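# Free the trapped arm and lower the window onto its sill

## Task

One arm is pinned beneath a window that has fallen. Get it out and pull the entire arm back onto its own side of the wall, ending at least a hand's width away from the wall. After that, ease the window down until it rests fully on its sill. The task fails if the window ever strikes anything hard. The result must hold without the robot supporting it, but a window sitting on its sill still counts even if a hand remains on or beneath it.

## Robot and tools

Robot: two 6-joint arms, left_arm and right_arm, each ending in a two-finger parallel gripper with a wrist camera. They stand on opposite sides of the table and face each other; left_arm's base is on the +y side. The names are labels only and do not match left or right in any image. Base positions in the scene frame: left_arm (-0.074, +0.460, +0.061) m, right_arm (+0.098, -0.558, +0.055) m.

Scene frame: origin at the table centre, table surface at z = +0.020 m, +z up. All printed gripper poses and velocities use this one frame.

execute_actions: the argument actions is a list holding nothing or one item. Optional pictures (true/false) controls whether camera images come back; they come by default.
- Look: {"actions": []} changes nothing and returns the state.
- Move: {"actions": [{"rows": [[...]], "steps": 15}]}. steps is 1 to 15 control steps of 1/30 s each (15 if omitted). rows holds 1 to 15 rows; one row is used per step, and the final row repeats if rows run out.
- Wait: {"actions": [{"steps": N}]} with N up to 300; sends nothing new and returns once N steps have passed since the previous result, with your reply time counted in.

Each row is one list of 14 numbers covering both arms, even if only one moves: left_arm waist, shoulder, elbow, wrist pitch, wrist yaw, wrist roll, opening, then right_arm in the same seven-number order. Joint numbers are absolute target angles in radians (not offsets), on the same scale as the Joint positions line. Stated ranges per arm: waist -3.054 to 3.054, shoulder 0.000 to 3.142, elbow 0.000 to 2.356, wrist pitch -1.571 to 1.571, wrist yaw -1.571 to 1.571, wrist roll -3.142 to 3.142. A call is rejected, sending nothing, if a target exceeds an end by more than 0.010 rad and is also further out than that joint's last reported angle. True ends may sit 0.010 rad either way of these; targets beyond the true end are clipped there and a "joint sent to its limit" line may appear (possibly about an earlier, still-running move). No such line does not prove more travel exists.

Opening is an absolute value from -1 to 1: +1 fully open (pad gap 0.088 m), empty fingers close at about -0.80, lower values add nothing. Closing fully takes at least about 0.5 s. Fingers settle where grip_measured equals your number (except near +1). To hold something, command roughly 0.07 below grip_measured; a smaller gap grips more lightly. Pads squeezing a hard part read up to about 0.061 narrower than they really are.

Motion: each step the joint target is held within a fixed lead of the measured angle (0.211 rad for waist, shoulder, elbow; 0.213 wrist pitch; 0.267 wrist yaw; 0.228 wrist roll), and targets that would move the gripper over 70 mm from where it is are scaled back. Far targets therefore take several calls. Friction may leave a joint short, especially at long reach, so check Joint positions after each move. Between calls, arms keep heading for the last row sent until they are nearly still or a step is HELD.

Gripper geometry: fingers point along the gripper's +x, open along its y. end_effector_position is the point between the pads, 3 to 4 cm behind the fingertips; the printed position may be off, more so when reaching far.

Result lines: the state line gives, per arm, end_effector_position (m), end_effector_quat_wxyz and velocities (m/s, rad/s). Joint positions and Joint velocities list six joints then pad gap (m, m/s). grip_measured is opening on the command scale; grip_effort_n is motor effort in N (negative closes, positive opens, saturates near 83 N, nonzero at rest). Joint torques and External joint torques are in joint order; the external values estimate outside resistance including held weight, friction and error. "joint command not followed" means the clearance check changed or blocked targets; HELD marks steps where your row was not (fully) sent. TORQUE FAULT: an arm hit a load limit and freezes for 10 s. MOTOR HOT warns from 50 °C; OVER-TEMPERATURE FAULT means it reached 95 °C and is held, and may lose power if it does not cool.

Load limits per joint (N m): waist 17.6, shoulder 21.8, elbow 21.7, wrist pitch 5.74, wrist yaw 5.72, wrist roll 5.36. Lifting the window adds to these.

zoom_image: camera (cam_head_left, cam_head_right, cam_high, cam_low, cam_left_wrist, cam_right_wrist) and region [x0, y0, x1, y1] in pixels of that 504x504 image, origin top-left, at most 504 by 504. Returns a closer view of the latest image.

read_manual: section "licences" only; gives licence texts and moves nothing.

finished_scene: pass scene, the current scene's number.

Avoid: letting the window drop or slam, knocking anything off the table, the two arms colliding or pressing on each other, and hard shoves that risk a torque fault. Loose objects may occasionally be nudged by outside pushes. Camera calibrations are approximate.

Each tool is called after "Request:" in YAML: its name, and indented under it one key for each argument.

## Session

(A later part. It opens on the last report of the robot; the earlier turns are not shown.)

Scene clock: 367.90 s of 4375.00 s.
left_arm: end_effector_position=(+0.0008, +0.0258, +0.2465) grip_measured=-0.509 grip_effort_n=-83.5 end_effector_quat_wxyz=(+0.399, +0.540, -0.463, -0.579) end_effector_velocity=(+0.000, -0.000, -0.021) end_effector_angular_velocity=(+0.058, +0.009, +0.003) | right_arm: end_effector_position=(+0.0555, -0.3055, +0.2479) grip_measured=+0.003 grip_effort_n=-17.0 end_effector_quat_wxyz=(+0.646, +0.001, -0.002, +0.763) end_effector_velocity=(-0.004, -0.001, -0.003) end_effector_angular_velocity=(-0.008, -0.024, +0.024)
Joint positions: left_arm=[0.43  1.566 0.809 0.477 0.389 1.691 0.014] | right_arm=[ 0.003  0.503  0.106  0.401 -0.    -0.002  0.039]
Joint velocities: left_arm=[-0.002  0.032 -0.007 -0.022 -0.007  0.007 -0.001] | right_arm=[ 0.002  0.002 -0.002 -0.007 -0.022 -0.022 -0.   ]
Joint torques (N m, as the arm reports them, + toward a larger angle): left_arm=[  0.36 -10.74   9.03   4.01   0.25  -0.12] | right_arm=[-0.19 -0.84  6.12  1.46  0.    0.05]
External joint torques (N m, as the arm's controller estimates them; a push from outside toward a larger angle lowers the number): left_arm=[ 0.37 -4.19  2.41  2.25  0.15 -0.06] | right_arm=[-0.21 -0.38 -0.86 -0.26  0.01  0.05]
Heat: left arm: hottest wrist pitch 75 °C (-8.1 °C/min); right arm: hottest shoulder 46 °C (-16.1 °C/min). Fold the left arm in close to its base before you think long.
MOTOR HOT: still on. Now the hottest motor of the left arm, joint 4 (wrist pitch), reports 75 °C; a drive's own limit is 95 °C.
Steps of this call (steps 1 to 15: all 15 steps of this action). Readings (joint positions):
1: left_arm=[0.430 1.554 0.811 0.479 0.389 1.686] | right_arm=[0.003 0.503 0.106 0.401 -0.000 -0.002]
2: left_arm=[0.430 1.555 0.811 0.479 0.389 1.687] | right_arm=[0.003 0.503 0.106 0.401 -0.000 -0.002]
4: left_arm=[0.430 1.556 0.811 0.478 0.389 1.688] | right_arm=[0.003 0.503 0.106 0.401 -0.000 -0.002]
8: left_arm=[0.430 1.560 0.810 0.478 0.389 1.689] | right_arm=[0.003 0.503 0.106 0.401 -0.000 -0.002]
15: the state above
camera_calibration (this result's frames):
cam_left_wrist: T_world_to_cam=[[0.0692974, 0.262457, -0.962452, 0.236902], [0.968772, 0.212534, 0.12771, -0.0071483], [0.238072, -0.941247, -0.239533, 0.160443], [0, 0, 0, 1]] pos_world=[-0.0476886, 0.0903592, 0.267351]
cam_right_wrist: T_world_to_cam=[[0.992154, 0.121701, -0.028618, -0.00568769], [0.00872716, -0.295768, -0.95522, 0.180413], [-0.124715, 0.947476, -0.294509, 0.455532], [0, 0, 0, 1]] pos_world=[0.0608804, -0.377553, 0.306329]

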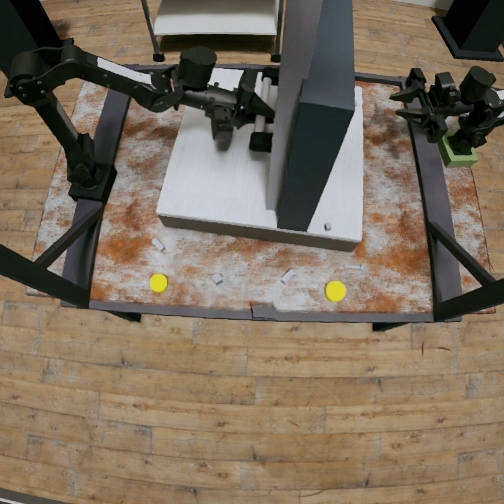

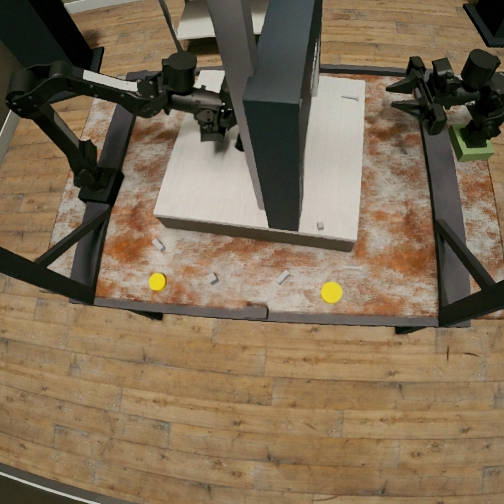

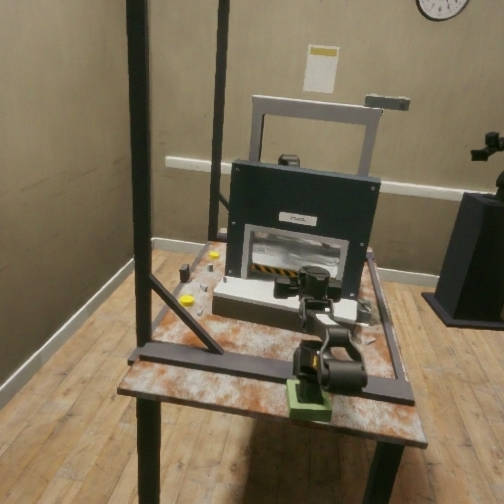

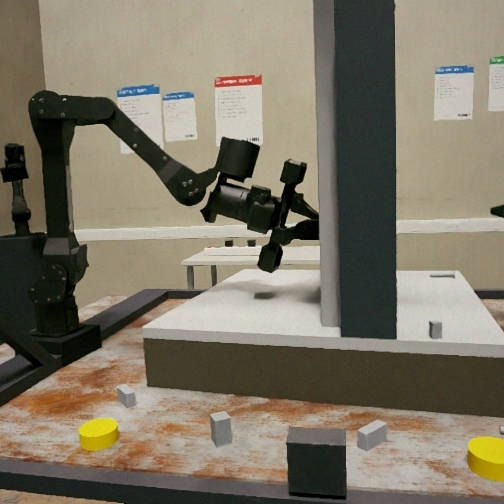

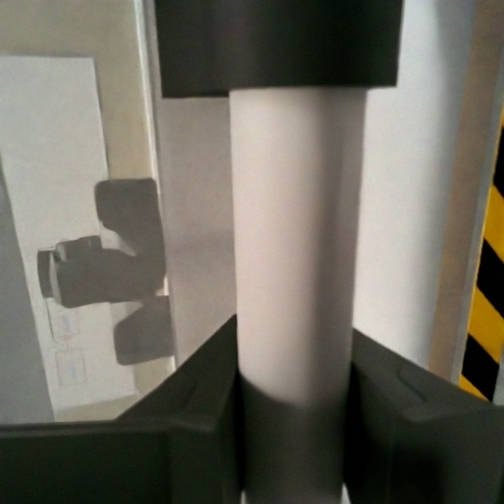

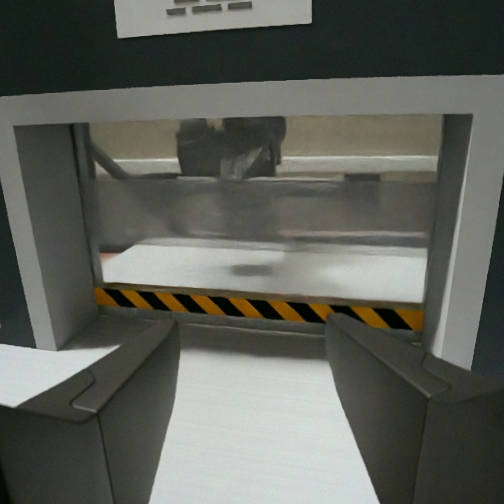

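Request:
execute_actions:
  actions:
    - {"rows": [[0.432,1.539,0.832,0.505,0.39,1.692,-0.57,0,0.5,0.1,0.4,0,0,0],[0.432,1.54,0.832,0.505,0.39,1.692,-0.57,0,0.5,0.1,0.4,0,0,0],[0.432,1.541,0.832,0.504,0.39,1.693,-0.57,0,0.5,0.1,0.4,0,0,0],[0.432,1.542,0.832,0.504,0.39,1.693,-0.57,0,0.5,0.1,0.4,0,0,0],[0.432,1.543,0.832,0.504,0.39,1.694,-0.57,0,0.5,0.1,0.4,0,0,0],[0.432,1.544,0.832,0.503,0.39,1.694,-0.57,0,0.5,0.1,0.4,0,0,0],[0.432,1.545,0.832,0.503,0.39,1.695,-0.57,0,0.5,0.1,0.4,0,0,0],[0.432,1.546,0.832,0.503,0.39,1.695,-0.57,0,0.5,0.1,0.4,0,0,0],[0.432,1.547,0.832,0.502,0.39,1.696,-0.57,0,0.5,0.1,0.4,0,0,0],[0.432,1.548,0.832,0.502,0.39,1.696,-0.57,0,0.5,0.1,0.4,0,0,0],[0.432,1.549,0.832,0.502,0.39,1.697,-0.57,0,0.5,0.1,0.4,0,0,0],[0.432,1.55,0.832,0.501,0.39,1.697,-0.57,0,0.5,0.1,0.4,0,0,0],[0.432,1.551,0.832,0.501,0.39,1.698,-0.57,0,0.5,0.1,0.4,0,0,0],[0.432,1.552,0.832,0.501,0.39,1.698,-0.57,0,0.5,0.1,0.4,0,0,0],[0.432,1.553,0.832,0.5,0.39,1.699,-0.57,0,0.5,0.1,0.4,0,0,0]], "steps": 15}
  pictures: false

Request:
execute_actions:
  actions:
    - {"rows": [[0.432,1.554,0.832,0.5,0.39,1.699,-0.57,0,0.5,0.1,0.4,0,0,0],[0.432,1.555,0.832,0.5,0.39,1.7,-0.57,0,0.5,0.1,0.4,0,0,0],[0.432,1.556,0.832,0.499,0.39,1.7,-0.57,0,0.5,0.1,0.4,0,0,0],[0.432,1.557,0.832,0.499,0.39,1.7,-0.57,0,0.5,0.1,0.4,0,0,0],[0.432,1.558,0.832,0.499,0.39,1.701,-0.57,0,0.5,0.1,0.4,0,0,0],[0.432,1.559,0.832,0.498,0.39,1.701,-0.57,0,0.5,0.1,0.4,0,0,0],[0.432,1.56,0.832,0.498,0.39,1.701,-0.57,0,0.5,0.1,0.4,0,0,0],[0.432,1.561,0.832,0.498,0.39,1.702,-0.57,0,0.5,0.1,0.4,0,0,0],[0.432,1.562,0.832,0.497,0.39,1.702,-0.57,0,0.5,0.1,0.4,0,0,0],[0.432,1.563,0.832,0.497,0.39,1.702,-0.57,0,0.5,0.1,0.4,0,0,0],[0.432,1.564,0.832,0.497,0.39,1.703,-0.57,0,0.5,0.1,0.4,0,0,0],[0.432,1.565,0.832,0.496,0.39,1.703,-0.57,0,0.5,0.1,0.4,0,0,0],[0.432,1.566,0.832,0.496,0.39,1.703,-0.57,0,0.5,0.1,0.4,0,0,0],[0.432,1.567,0.832,0.496,0.39,1.703,-0.57,0,0.5,0.1,0.4,0,0,0],[0.432,1.568,0.832,0.495,0.39,1.703,-0.57,0,0.5,0.1,0.4,0,0,0]], "steps": 15}

Scene clock: 390.60 s of 4375.00 s.
left_arm: end_effector_position=(+0.0009, +0.0252, +0.2388) grip_measured=-0.510 grip_effort_n=-83.5 end_effector_quat_wxyz=(+0.393, +0.544, -0.458, -0.584) end_effector_velocity=(-0.002, +0.000, -0.014) end_effector_angular_velocity=(+0.043, +0.009, -0.011) | right_arm: end_effector_position=(+0.0555, -0.3055, +0.2479) grip_measured=+0.003 grip_effort_n=-17.0 end_effector_quat_wxyz=(+0.646, +0.001, -0.002, +0.763) end_effector_velocity=(-0.000, -0.000, +0.001) end_effector_angular_velocity=(+0.008, -0.006, +0.005)
Joint positions: left_arm=[0.43  1.581 0.807 0.473 0.389 1.699 0.014] | right_arm=[ 0.003  0.503  0.106  0.401 -0.    -0.002  0.039]
Joint velocities: left_arm=[-0.002  0.022 -0.002 -0.022  0.007  0.007 -0.   ] | right_arm=[-0.002 -0.002 -0.002  0.007 -0.007 -0.007 -0.   ]
Joint torques (N m, as the arm reports them, + toward a larger angle): left_arm=[  0.09 -11.15   9.01   4.08   0.22  -0.08] | right_arm=[-0.2  -0.85  6.12  1.46  0.    0.05]
External joint torques (N m, as the arm's controller estimates them; a push from outside toward a larger angle lowers the number): left_arm=[ 0.13 -4.41  2.33  2.29  0.12 -0.02] | right_arm=[-0.21 -0.36 -0.9  -0.28  0.01  0.05]
Heat: left arm: hottest wrist pitch 76 °C (-5.0 °C/min); right arm: hottest shoulder 45 °C (-8.0 °C/min). Fold the left arm in close to its base before you think long.
MOTOR HOT: still on. Now the hottest motor of the left arm, joint 4 (wrist pitch), reports 76 °C; a drive's own limit is 95 °C.
Steps of this call (steps 1 to 15: the robot went on to your last target; steps 16 to 90: nothing new was sent; then 19.20 s passed at rest; steps 91 to 105: all 15 steps of this action). Readings (joint positions):
91: left_arm=[0.430 1.569 0.808 0.477 0.389 1.692] | right_arm=[0.003 0.503 0.106 0.401 -0.000 -0.002]
92: left_arm=[0.430 1.569 0.808 0.477 0.389 1.692] | right_arm=[0.003 0.503 0.106 0.401 -0.000 -0.002]
94: left_arm=[0.430 1.570 0.808 0.477 0.389 1.693] | right_arm=[0.003 0.503 0.106 0.401 -0.000 -0.002]
98: left_arm=[0.430 1.573 0.808 0.476 0.389 1.695] | right_arm=[0.003 0.503 0.106 0.401 -0.000 -0.002]
105: the state above

Scene clock: 391.10 s of 4375.00 s.
left_arm: end_effector_position=(+0.0009, +0.0249, +0.2352) grip_measured=-0.510 grip_effort_n=-83.5 end_effector_quat_wxyz=(+0.390, +0.545, -0.456, -0.586) end_effector_velocity=(-0.004, -0.000, -0.005) end_effector_angular_velocity=(+0.007, +0.011, -0.012) | right_arm: end_effector_position=(+0.0555, -0.3055, +0.2479) grip_measured=+0.003 grip_effort_n=-17.0 end_effector_quat_wxyz=(+0.646, +0.001, -0.002, +0.763) end_effector_velocity=(-0.000, -0.000, -0.002) end_effector_angular_velocity=(-0.008, +0.006, +0.005)
Joint positions: left_arm=[0.43  1.588 0.807 0.47  0.389 1.702 0.014] | right_arm=[ 0.003  0.503  0.106  0.401 -0.    -0.002  0.039]
Joint velocities: left_arm=[-0.007  0.007 -0.007  0.007  0.007 -0.007 -0.   ] | right_arm=[-0.002 -0.002 -0.002 -0.007 -0.007  0.007 -0.   ]
Joint torques (N m, as the arm reports them, + toward a larger angle): left_arm=[ 0.23 -9.88  8.95  3.83  0.14 -0.09] | right_arm=[-0.19 -0.84  6.13  1.47  0.    0.06]
External joint torques (N m, as the arm's controller estimates them; a push from outside toward a larger angle lowers the number): left_arm=[ 0.27 -3.2   2.35  2.09  0.04 -0.03] | right_arm=[-0.2  -0.38 -0.85 -0.26  0.01  0.05]
Heat: left arm: hottest wrist pitch 76 °C (-5.1 °C/min); right arm: hottest shoulder 45 °C (-8.1 °C/min). Fold the left arm in close to its base before you think long.
MOTOR HOT: still on. Now the hottest motor of the left arm, joint 4 (wrist pitch), reports 76 °C; a drive's own limit is 95 °C.
Steps of this call (steps 1 to 15: all 15 steps of this action). Readings (joint positions):
1: left_arm=[0.430 1.582 0.807 0.472 0.389 1.699] | right_arm=[0.003 0.503 0.106 0.401 -0.000 -0.002]
2: left_arm=[0.430 1.583 0.807 0.472 0.389 1.699] | right_arm=[0.003 0.503 0.106 0.401 -0.000 -0.002]
4: left_arm=[0.430 1.585 0.807 0.471 0.389 1.700] | right_arm=[0.003 0.503 0.106 0.401 -0.000 -0.002]
8: left_arm=[0.430 1.587 0.807 0.470 0.389 1.701] | right_arm=[0.003 0.503 0.106 0.401 -0.000 -0.002]
15: the state above
camera_calibration (this result's frames):
cam_left_wrist: T_world_to_cam=[[0.0720042, 0.289406, -0.954494, 0.223718], [0.969257, 0.20544, 0.135408, -0.00725323], [0.235279, -0.9349, -0.265716, 0.162816], [0, 0, 0, 1]] pos_world=[-0.0473857, 0.0889619, 0.257783]
cam_right_wrist: T_world_to_cam=[[0.992154, 0.121701, -0.028618, -0.00568769], [0.00872716, -0.295768, -0.95522, 0.180413], [-0.124715, 0.947476, -0.294509, 0.455532], [0, 0, 0, 1]] pos_world=[0.0608804, -0.377553, 0.306329]

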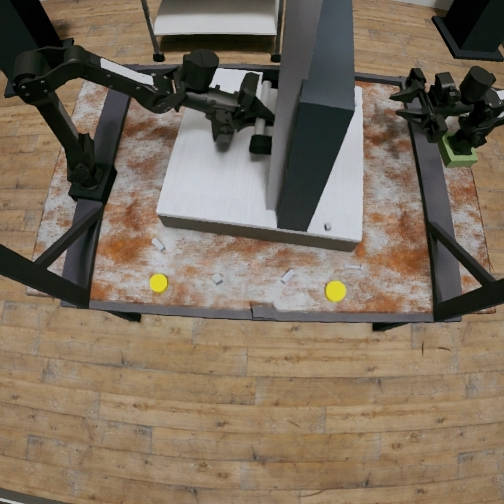

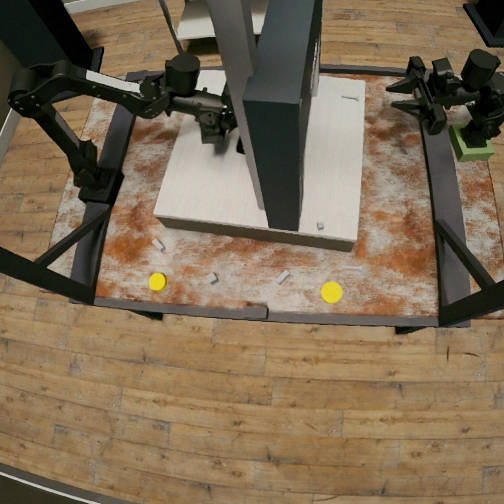

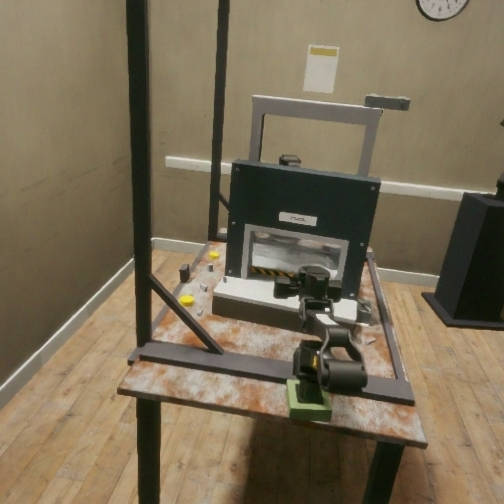

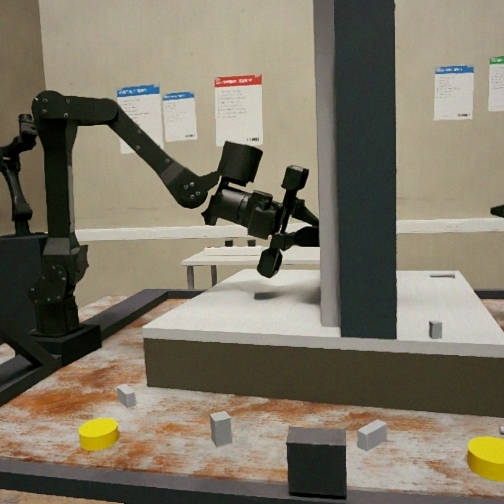

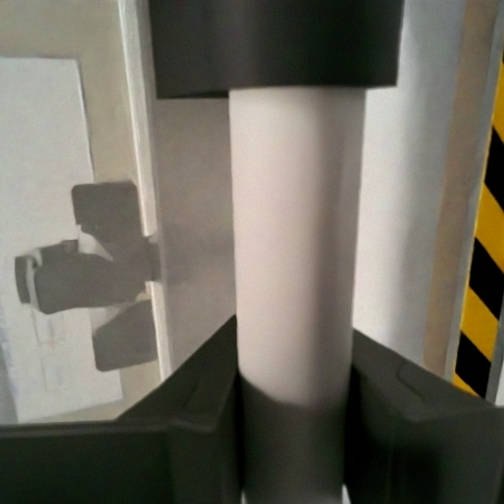

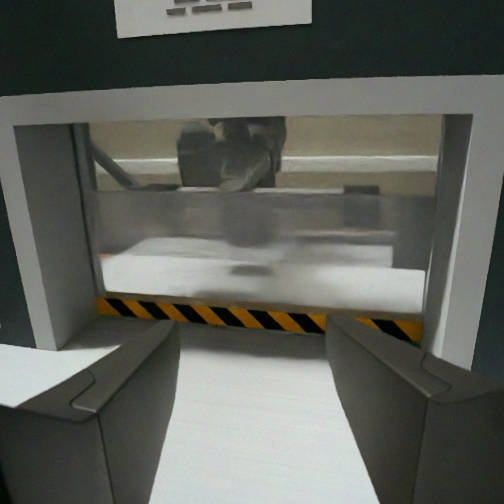

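Request:
execute_actions:
  actions:
    - {"rows": [[0.431,1.5695,0.8305,0.4935,0.389,1.703,-0.57,0,0.5,0.1,0.4,0,0,0],[0.431,1.571,0.829,0.492,0.389,1.703,-0.57,0,0.5,0.1,0.4,0,0,0],[0.431,1.5725,0.8275,0.4905,0.389,1.703,-0.57,0,0.5,0.1,0.4,0,0,0],[0.431,1.574,0.826,0.489,0.389,1.703,-0.57,0,0.5,0.1,0.4,0,0,0],[0.431,1.5755,0.8245,0.4875,0.389,1.703,-0.57,0,0.5,0.1,0.4,0,0,0],[0.431,1.577,0.823,0.486,0.389,1.703,-0.57,0,0.5,0.1,0.4,0,0,0],[0.431,1.5785,0.8215,0.4845,0.389,1.703,-0.57,0,0.5,0.1,0.4,0,0,0],[0.431,1.58,0.82,0.483,0.389,1.703,-0.57,0,0.5,0.1,0.4,0,0,0],[0.431,1.5815,0.8185,0.4815,0.389,1.703,-0.57,0,0.5,0.1,0.4,0,0,0],[0.431,1.583,0.817,0.48,0.389,1.703,-0.57,0,0.5,0.1,0.4,0,0,0],[0.431,1.5845,0.8155,0.4785,0.389,1.703,-0.57,0,0.5,0.1,0.4,0,0,0],[0.431,1.586,0.814,0.477,0.389,1.703,-0.57,0,0.5,0.1,0.4,0,0,0],[0.431,1.5875,0.8125,0.4755,0.389,1.703,-0.57,0,0.5,0.1,0.4,0,0,0],[0.431,1.589,0.811,0.474,0.389,1.703,-0.57,0,0.5,0.1,0.4,0,0,0],[0.431,1.5905,0.8095,0.4725,0.389,1.703,-0.57,0,0.5,0.1,0.4,0,0,0]], "steps": 15}
  pictures: false

Request:
execute_actions:
  actions:
    - {"rows": [[0.431,1.592,0.808,0.471,0.389,1.703,-0.57,0,0.5,0.1,0.4,0,0,0],[0.431,1.5935,0.8065,0.4695,0.389,1.703,-0.57,0,0.5,0.1,0.4,0,0,0],[0.431,1.595,0.805,0.468,0.389,1.703,-0.57,0,0.5,0.1,0.4,0,0,0],[0.431,1.5965,0.8035,0.4665,0.389,1.703,-0.57,0,0.5,0.1,0.4,0,0,0],[0.431,1.598,0.802,0.465,0.389,1.703,-0.57,0,0.5,0.1,0.4,0,0,0],[0.431,1.5995,0.8005,0.4635,0.389,1.703,-0.57,0,0.5,0.1,0.4,0,0,0],[0.431,1.601,0.799,0.462,0.389,1.703,-0.57,0,0.5,0.1,0.4,0,0,0]], "steps": 12}

Scene clock: 412.97 s of 4375.00 s.
left_arm: end_effector_position=(+0.0008, +0.0252, +0.2319) grip_measured=-0.510 grip_effort_n=-83.5 end_effector_quat_wxyz=(+0.388, +0.546, -0.453, -0.589) end_effector_velocity=(+0.000, -0.001, -0.005) end_effector_angular_velocity=(+0.010, +0.021, +0.011) | right_arm: end_effector_position=(+0.0555, -0.3055, +0.2479) grip_measured=+0.003 grip_effort_n=-17.0 end_effector_quat_wxyz=(+0.646, +0.001, -0.002, +0.763) end_effector_velocity=(+0.002, -0.000, -0.002) end_effector_angular_velocity=(-0.006, -0.008, -0.010)
Joint positions: left_arm=[0.43  1.593 0.805 0.467 0.389 1.703 0.014] | right_arm=[ 0.003  0.503  0.106  0.401 -0.    -0.002  0.039]
Joint velocities: left_arm=[-0.002  0.012 -0.002  0.007 -0.007 -0.022  0.   ] | right_arm=[-0.002 -0.002 -0.002 -0.007  0.007 -0.007 -0.   ]
Joint torques (N m, as the arm reports them, + toward a larger angle): left_arm=[ 0.18 -7.92  6.64  2.59  0.14 -0.06] | right_arm=[-0.19 -0.84  6.13  1.46  0.    0.06]
External joint torques (N m, as the arm's controller estimates them; a push from outside toward a larger angle lowers the number): left_arm=[ 0.18 -1.19  0.1   0.87  0.03  0.  ] | right_arm=[-0.18 -0.4  -0.84 -0.26  0.    0.05]
Heat: left arm: hottest wrist pitch 75 °C (-1.0 °C/min); right arm: hottest shoulder 44 °C (-4.0 °C/min). Fold the left arm in close to its base before you think long.
MOTOR HOT: still on. Now the hottest motor of the left arm, joint 4 (wrist pitch), reports 75 °C; a drive's own limit is 95 °C.
Steps of this call (steps 1 to 15: the robot went on to your last target; steps 16 to 90: nothing new was sent; then 18.37 s passed at rest; steps 91 to 105: all 15 steps of this action). Readings (joint positions):
91: left_arm=[0.430 1.589 0.807 0.470 0.389 1.703] | right_arm=[0.003 0.503 0.106 0.401 -0.000 -0.002]
92: left_arm=[0.430 1.589 0.807 0.469 0.389 1.703] | right_arm=[0.003 0.503 0.106 0.401 -0.000 -0.002]
94: left_arm=[0.430 1.589 0.807 0.469 0.389 1.703] | right_arm=[0.003 0.503 0.106 0.401 -0.000 -0.002]
98: left_arm=[0.430 1.591 0.806 0.468 0.389 1.703] | right_arm=[0.003 0.503 0.106 0.401 -0.000 -0.002]
105: the state above

Scene clock: 413.37 s of 4375.00 s.
left_arm: end_effector_position=(+0.0007, +0.0256, +0.2297) grip_measured=-0.510 grip_effort_n=-83.5 end_effector_quat_wxyz=(+0.386, +0.547, -0.450, -0.591) end_effector_velocity=(-0.002, +0.000, -0.002) end_effector_angular_velocity=(+0.008, +0.007, +0.002) | right_arm: end_effector_position=(+0.0555, -0.3055, +0.2479) grip_measured=+0.003 grip_effort_n=-17.0 end_effector_quat_wxyz=(+0.646, +0.001, -0.002, +0.763) end_effector_velocity=(-0.000, -0.001, -0.004) end_effector_angular_velocity=(-0.011, -0.009, +0.005)
Joint positions: left_arm=[0.43  1.595 0.803 0.463 0.389 1.704 0.014] | right_arm=[ 0.003  0.503  0.106  0.401 -0.    -0.002  0.039]
Joint velocities: left_arm=[-0.007 -0.002 -0.002 -0.007 -0.007 -0.007 -0.   ] | right_arm=[-0.002 -0.002 -0.007 -0.007 -0.007 -0.007 -0.   ]
Joint torques (N m, as the arm reports them, + toward a larger angle): left_arm=[ 0.11 -6.51  5.7   1.79  0.13 -0.11] | right_arm=[-0.19 -0.84  6.12  1.46  0.    0.05]
External joint torques (N m, as the arm's controller estimates them; a push from outside toward a larger angle lowers the number): left_arm=[ 0.15  0.27 -0.87  0.04  0.01 -0.05] | right_arm=[-0.19 -0.41 -0.78 -0.24  0.    0.04]
Heat: left arm: hottest wrist pitch 75 °C (-1.0 °C/min); right arm: hottest shoulder 44 °C (-4.1 °C/min). Fold the left arm in close to its base before you think long.
MOTOR HOT: still on. Now the hottest motor of the left arm, joint 4 (wrist pitch), reports 75 °C; a drive's own limit is 95 °C.
Steps of this call (steps 1 to 12: all 12 steps of this action). Readings (joint positions):
1: left_arm=[0.430 1.593 0.804 0.466 0.389 1.703] | right_arm=[0.003 0.503 0.106 0.401 -0.000 -0.002]
2: left_arm=[0.430 1.593 0.804 0.466 0.389 1.703] | right_arm=[0.003 0.503 0.106 0.401 -0.000 -0.002]
4: left_arm=[0.430 1.594 0.804 0.465 0.389 1.704] | right_arm=[0.003 0.503 0.106 0.401 -0.000 -0.002]
8: left_arm=[0.430 1.594 0.803 0.464 0.389 1.704] | right_arm=[0.003 0.503 0.106 0.401 -0.000 -0.002]
12: the state above
camera_calibration (this result's frames):
cam_left_wrist: T_world_to_cam=[[0.0684171, 0.304541, -0.950039, 0.216823], [0.969848, 0.202966, 0.134906, -0.00625729], [0.23391, -0.930623, -0.281472, 0.165554], [0, 0, 0, 1]] pos_world=[-0.0474904, 0.0893065, 0.253433]
cam_right_wrist: T_world_to_cam=[[0.992154, 0.121701, -0.028618, -0.00568769], [0.00872716, -0.295768, -0.95522, 0.180413], [-0.124715, 0.947476, -0.294509, 0.455532], [0, 0, 0, 1]] pos_world=[0.0608804, -0.377553, 0.306329]

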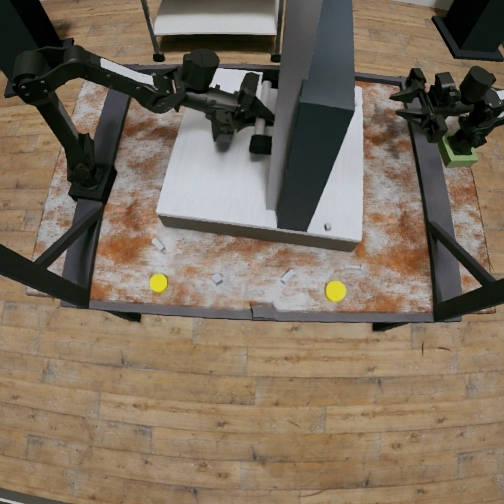

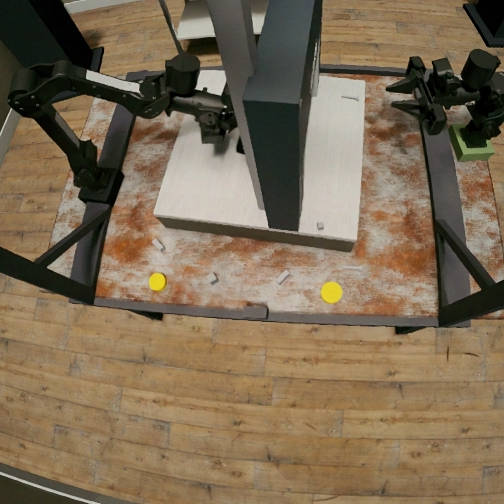

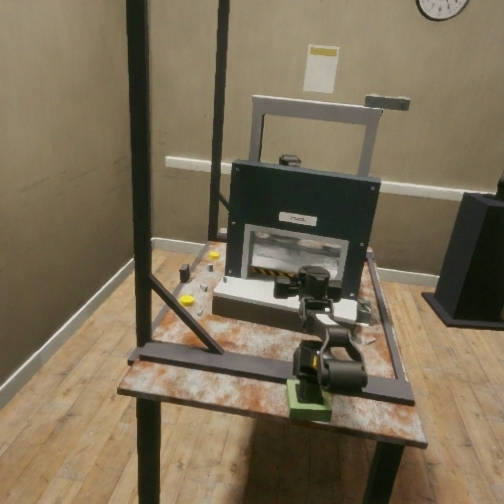

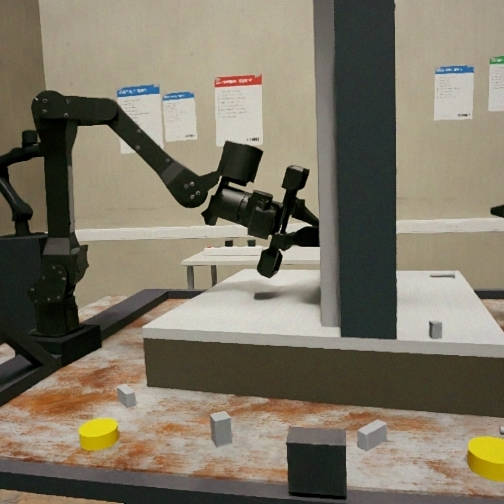

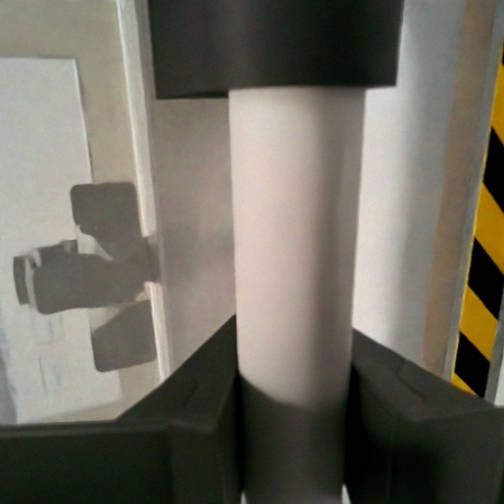

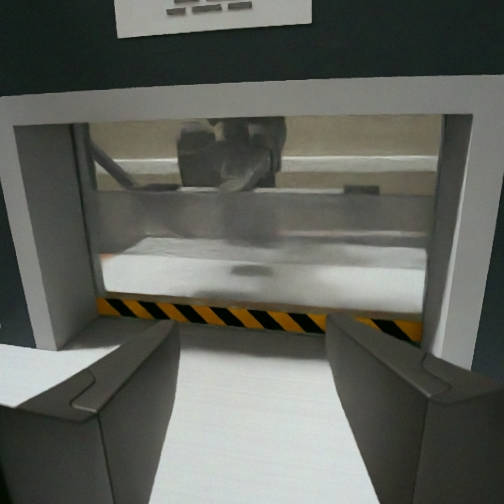

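Request:
execute_actions:
  actions:
    - {"rows": [[0.43,1.597,0.802,0.463,0.389,1.704,-0.5,0,0.5,0.1,0.45,0,0,0],[0.43,1.597,0.802,0.463,0.389,1.704,-0.46,0,0.5,0.1,0.51,0,0,0],[0.43,1.597,0.802,0.463,0.389,1.704,-0.42,0,0.5,0.1,0.57,0,0,0],[0.43,1.597,0.802,0.463,0.389,1.704,-0.38,0,0.5,0.1,0.63,0,0,0],[0.43,1.597,0.802,0.463,0.389,1.704,-0.34,0,0.5,0.1,0.69,0,0,0],[0.43,1.597,0.802,0.463,0.389,1.704,-0.3,0,0.5,0.1,0.75,0,0,0],[0.43,1.597,0.802,0.463,0.389,1.704,-0.26,0,0.5,0.1,0.81,0,0,0],[0.43,1.597,0.802,0.463,0.389,1.704,-0.22,0,0.5,0.1,0.87,0,0,0],[0.43,1.597,0.802,0.463,0.389,1.704,-0.18,0,0.5,0.1,0.93,0,0,0],[0.43,1.597,0.802,0.463,0.389,1.704,-0.14,0,0.5,0.1,0.99,0,0,0],[0.43,1.597,0.802,0.463,0.389,1.704,-0.1,0,0.5,0.1,1.05,0,0,0],[0.43,1.597,0.802,0.463,0.389,1.704,-0.1,0,0.5,0.1,1.1,0,0,0],[0.43,1.597,0.802,0.463,0.389,1.704,-0.1,0,0.5,0.1,1.14,0,0,0],[0.43,1.597,0.802,0.463,0.389,1.704,-0.1,0,0.5,0.1,1.17,0,0,0]], "steps": 15}

Scene clock: 443.30 s of 4375.00 s.
left_arm: end_effector_position=(+0.0006, +0.0256, +0.2295) grip_measured=-0.122 grip_effort_n=13.3 end_effector_quat_wxyz=(+0.386, +0.547, -0.450, -0.591) end_effector_velocity=(-0.000, -0.000, +0.000) end_effector_angular_velocity=(+0.004, +0.005, +0.007) | right_arm: end_effector_position=(+0.0641, -0.3570, +0.3872) grip_measured=+0.003 grip_effort_n=-17.0 end_effector_quat_wxyz=(+0.607, +0.262, -0.223, +0.716) end_effector_velocity=(+0.021, -0.120, +0.140) end_effector_angular_velocity=(+0.833, +0.127, -0.017)
Joint positions: left_arm=[0.43  1.595 0.803 0.463 0.389 1.704 0.033] | right_arm=[ 0.003  0.501  0.102  1.102 -0.    -0.002  0.039]
Joint velocities: left_arm=[-0.002 -0.002  0.002 -0.007 -0.007 -0.007  0.011] | right_arm=[ 0.002 -0.032 -0.002  0.813  0.007 -0.022 -0.   ]
Joint torques (N m, as the arm reports them, + toward a larger angle): left_arm=[-0.08 -7.15  6.01  1.89  0.12 -0.04] | right_arm=[-0.19  0.23  6.08  0.92  0.    0.05]
External joint torques (N m, as the arm's controller estimates them; a push from outside toward a larger angle lowers the number): left_arm=[-0.07 -0.3  -0.63  0.12  0.01  0.02] | right_arm=[-0.2  -0.53  0.4   0.12  0.    0.05]
Heat: left arm: hottest wrist pitch 61 °C (-14.1 °C/min); right arm: hottest shoulder 43 °C (-2.0 °C/min). Fold the left arm in close to its base before you think long.
MOTOR HOT: still on. Now the hottest motor of the left arm, joint 4 (wrist pitch), reports 61 °C; a drive's own limit is 95 °C.
Steps of this call (steps 1 to 15: the robot went on to your last target; steps 16 to 90: nothing new was sent; then 26.43 s passed at rest; steps 91 to 105: all 15 steps of this action). Readings (joint positions):
91: left_arm=[0.430 1.595 0.803 0.463 0.389 1.704] | right_arm=[0.003 0.503 0.106 0.407 -0.000 -0.002]
92: left_arm=[0.430 1.595 0.803 0.463 0.389 1.704] | right_arm=[0.003 0.503 0.105 0.428 -0.000 -0.002]
94: left_arm=[0.430 1.595 0.803 0.463 0.389 1.704] | right_arm=[0.003 0.503 0.102 0.514 -0.000 -0.002]
98: left_arm=[0.430 1.595 0.803 0.463 0.389 1.704] | right_arm=[0.003 0.502 0.102 0.731 -0.000 -0.002]
105: the state above
camera_calibration (this result's frames):
cam_left_wrist: T_world_to_cam=[[0.0685815, 0.305188, -0.949819, 0.2166], [0.969853, 0.202762, 0.135178, -0.0062897], [0.233842, -0.930456, -0.282082, 0.165696], [0, 0, 0, 1]] pos_world=[-0.0475014, 0.0893442, 0.253321]
cam_right_wrist: T_world_to_cam=[[0.987442, 0.149914, -0.0498358, 0.0146216], [-0.103885, 0.378508, -0.91975, 0.532343], [-0.11902, 0.913377, 0.389329, 0.269102], [0, 0, 0, 1]] pos_world=[0.072893, -0.44948, 0.385582]

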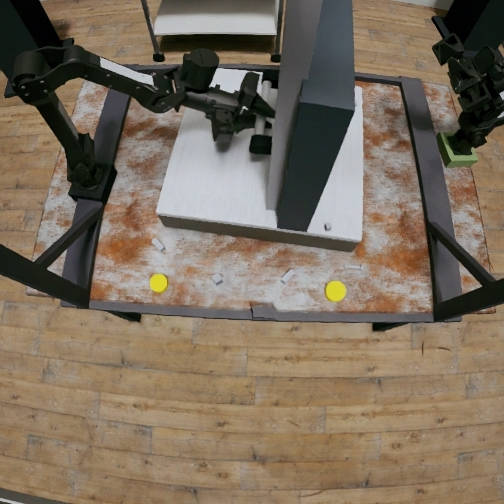

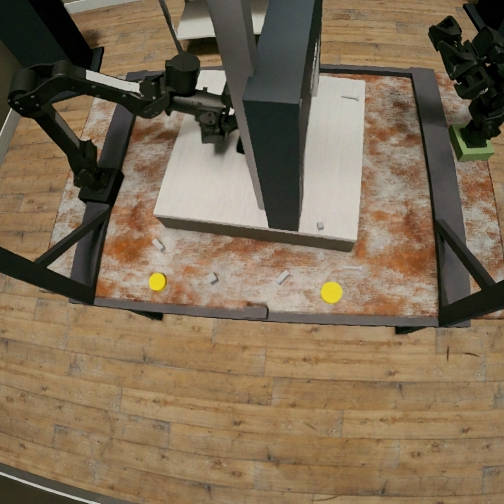

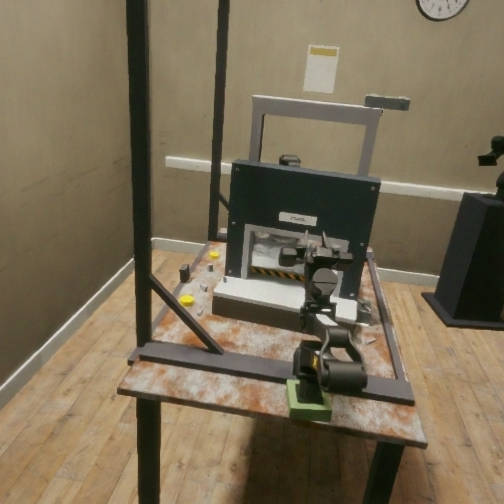

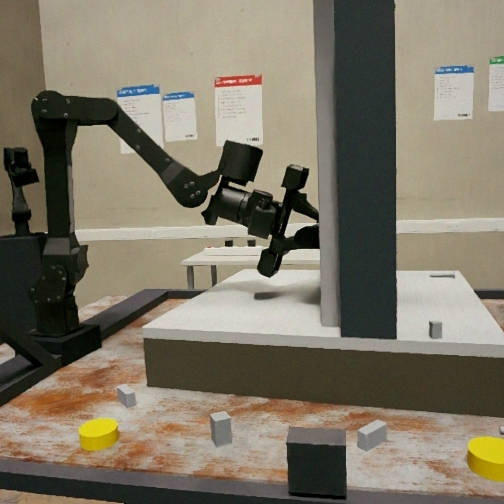

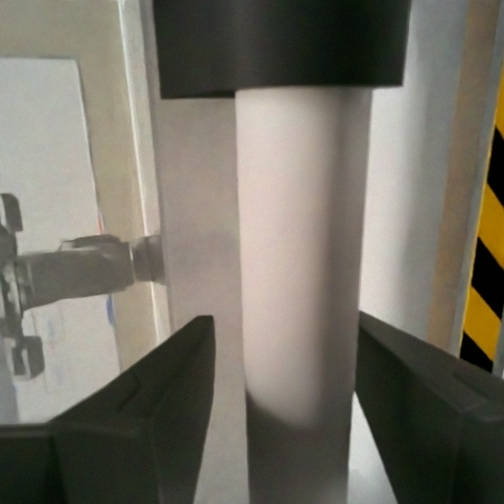

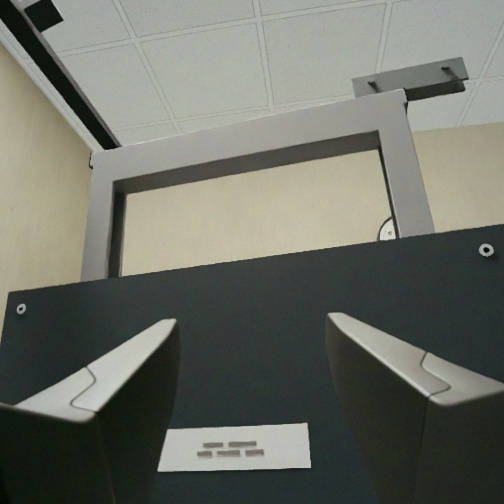

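Request:
execute_actions:
  actions: []

Scene clock: 476.17 s of 4375.00 s.
left_arm: end_effector_position=(+0.0006, +0.0256, +0.2295) grip_measured=-0.102 grip_effort_n=13.3 end_effector_quat_wxyz=(+0.386, +0.547, -0.450, -0.591) end_effector_velocity=(-0.000, +0.001, -0.002) end_effector_angular_velocity=(+0.007, -0.007, +0.002) | right_arm: end_effector_position=(+0.0657, -0.3667, +0.3980) grip_measured=+0.003 grip_effort_n=-17.0 end_effector_quat_wxyz=(+0.599, +0.286, -0.244, +0.707) end_effector_velocity=(+0.002, -0.002, -0.001) end_effector_angular_velocity=(+0.007, +0.001, -0.013)
Joint positions: left_arm=[0.43  1.595 0.803 0.463 0.389 1.704 0.034] | right_arm=[ 0.003  0.5    0.102  1.168 -0.    -0.002  0.039]
Joint velocities: left_arm=[-0.002 -0.002 -0.002 -0.007 -0.007  0.007  0.   ] | right_arm=[-0.002 -0.007 -0.007  0.007  0.007 -0.007 -0.   ]
Joint torques (N m, as the arm reports them, + toward a larger angle): left_arm=[-0.07 -7.03  5.89  1.92  0.12 -0.04] | right_arm=[-0.19  0.14  5.88  1.08  0.    0.05]
External joint torques (N m, as the arm's controller estimates them; a push from outside toward a larger angle lowers the number): left_arm=[-0.1  -0.21 -0.73  0.16  0.02  0.01] | right_arm=[-0.17 -0.09 -0.41  0.05 -0.01  0.04]
Heat: left arm: hottest wrist pitch 54 °C (-18.4 °C/min); right arm: hottest shoulder 42 °C (-1.0 °C/min). Fold the left arm in close to its base before you think long.
MOTOR HOT: still on. Now the hottest motor of the left arm, joint 4 (wrist pitch), reports 54 °C; a drive's own limit is 95 °C.
Steps of this call (steps 1 to 30: the robot went on to your last target; steps 31 to 90: nothing new was sent; then 29.87 s passed at rest). Readings (joint positions):
1: left_arm=[0.430 1.595 0.803 0.463 0.389 1.704] | right_arm=[0.003 0.500 0.102 1.125 -0.000 -0.002]
2: left_arm=[0.430 1.595 0.803 0.463 0.389 1.704] | right_arm=[0.003 0.500 0.102 1.139 -0.000 -0.002]
4: left_arm=[0.430 1.595 0.803 0.463 0.389 1.704] | right_arm=[0.003 0.500 0.102 1.152 -0.000 -0.002]
8: left_arm=[0.430 1.595 0.803 0.463 0.389 1.704] | right_arm=[0.003 0.500 0.102 1.165 -0.000 -0.002]
90: the state above
All arms were judged still, so your last target was given up. Only a new action makes them travel on or press farther. Fingers that are still opening or closing keep moving.
camera_calibration (this result's frames):
cam_left_wrist: T_world_to_cam=[[0.0685815, 0.305188, -0.949819, 0.2166], [0.969853, 0.202762, 0.135178, -0.0062897], [0.233842, -0.930456, -0.282082, 0.165696], [0, 0, 0, 1]] pos_world=[-0.0475014, 0.0893442, 0.253321]
cam_right_wrist: T_world_to_cam=[[0.986889, 0.153226, -0.0507118, 0.016613], [-0.113849, 0.438168, -0.891654, 0.557492], [-0.114404, 0.885738, 0.449867, 0.239467], [0, 0, 0, 1]] pos_world=[0.0744706, -0.458925, 0.390204]

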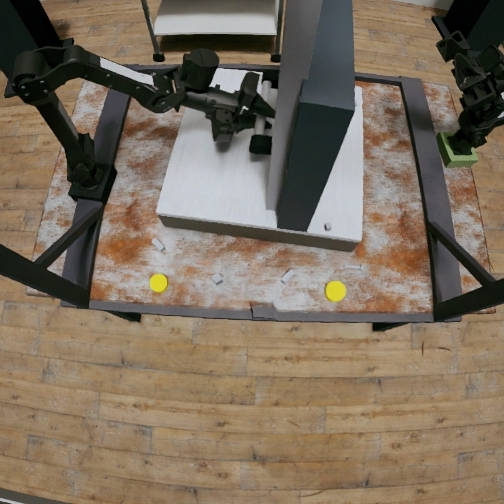

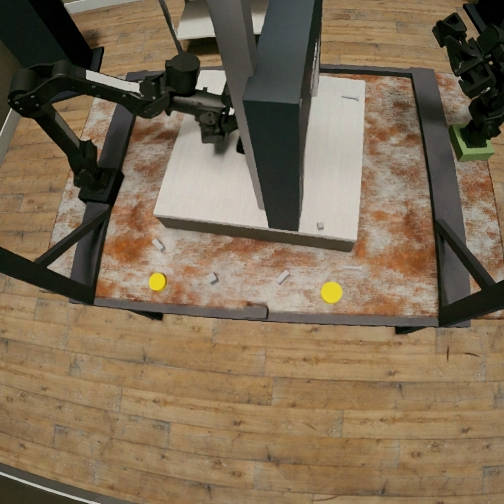

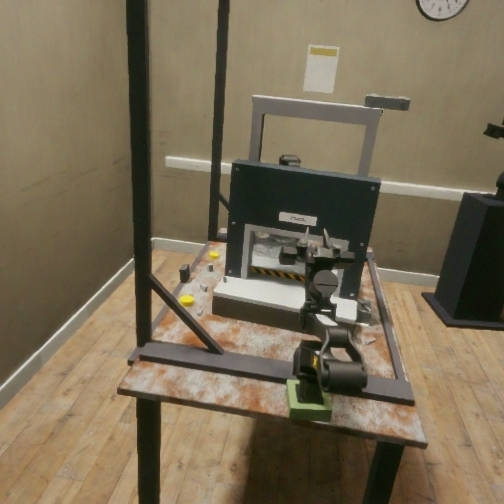

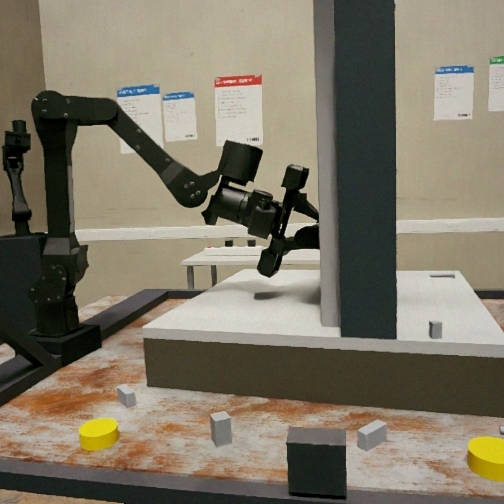

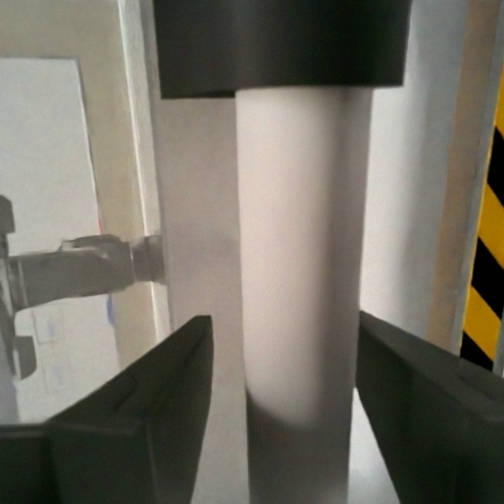

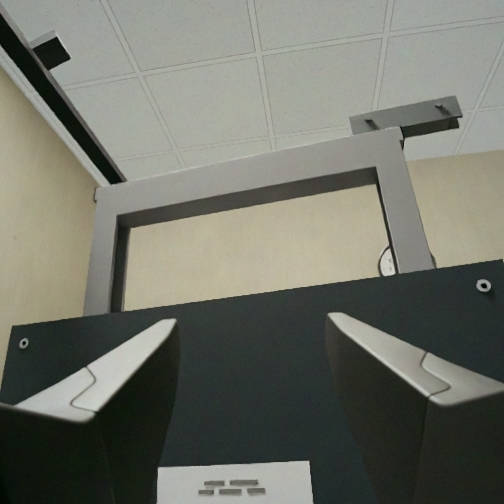

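The window is resting on its sill with nothing holding it, and the right arm is folded well clear of the wall. Ending scene 1.

Request:
finished_scene:
  scene: 1

The scene is finished: the task was done.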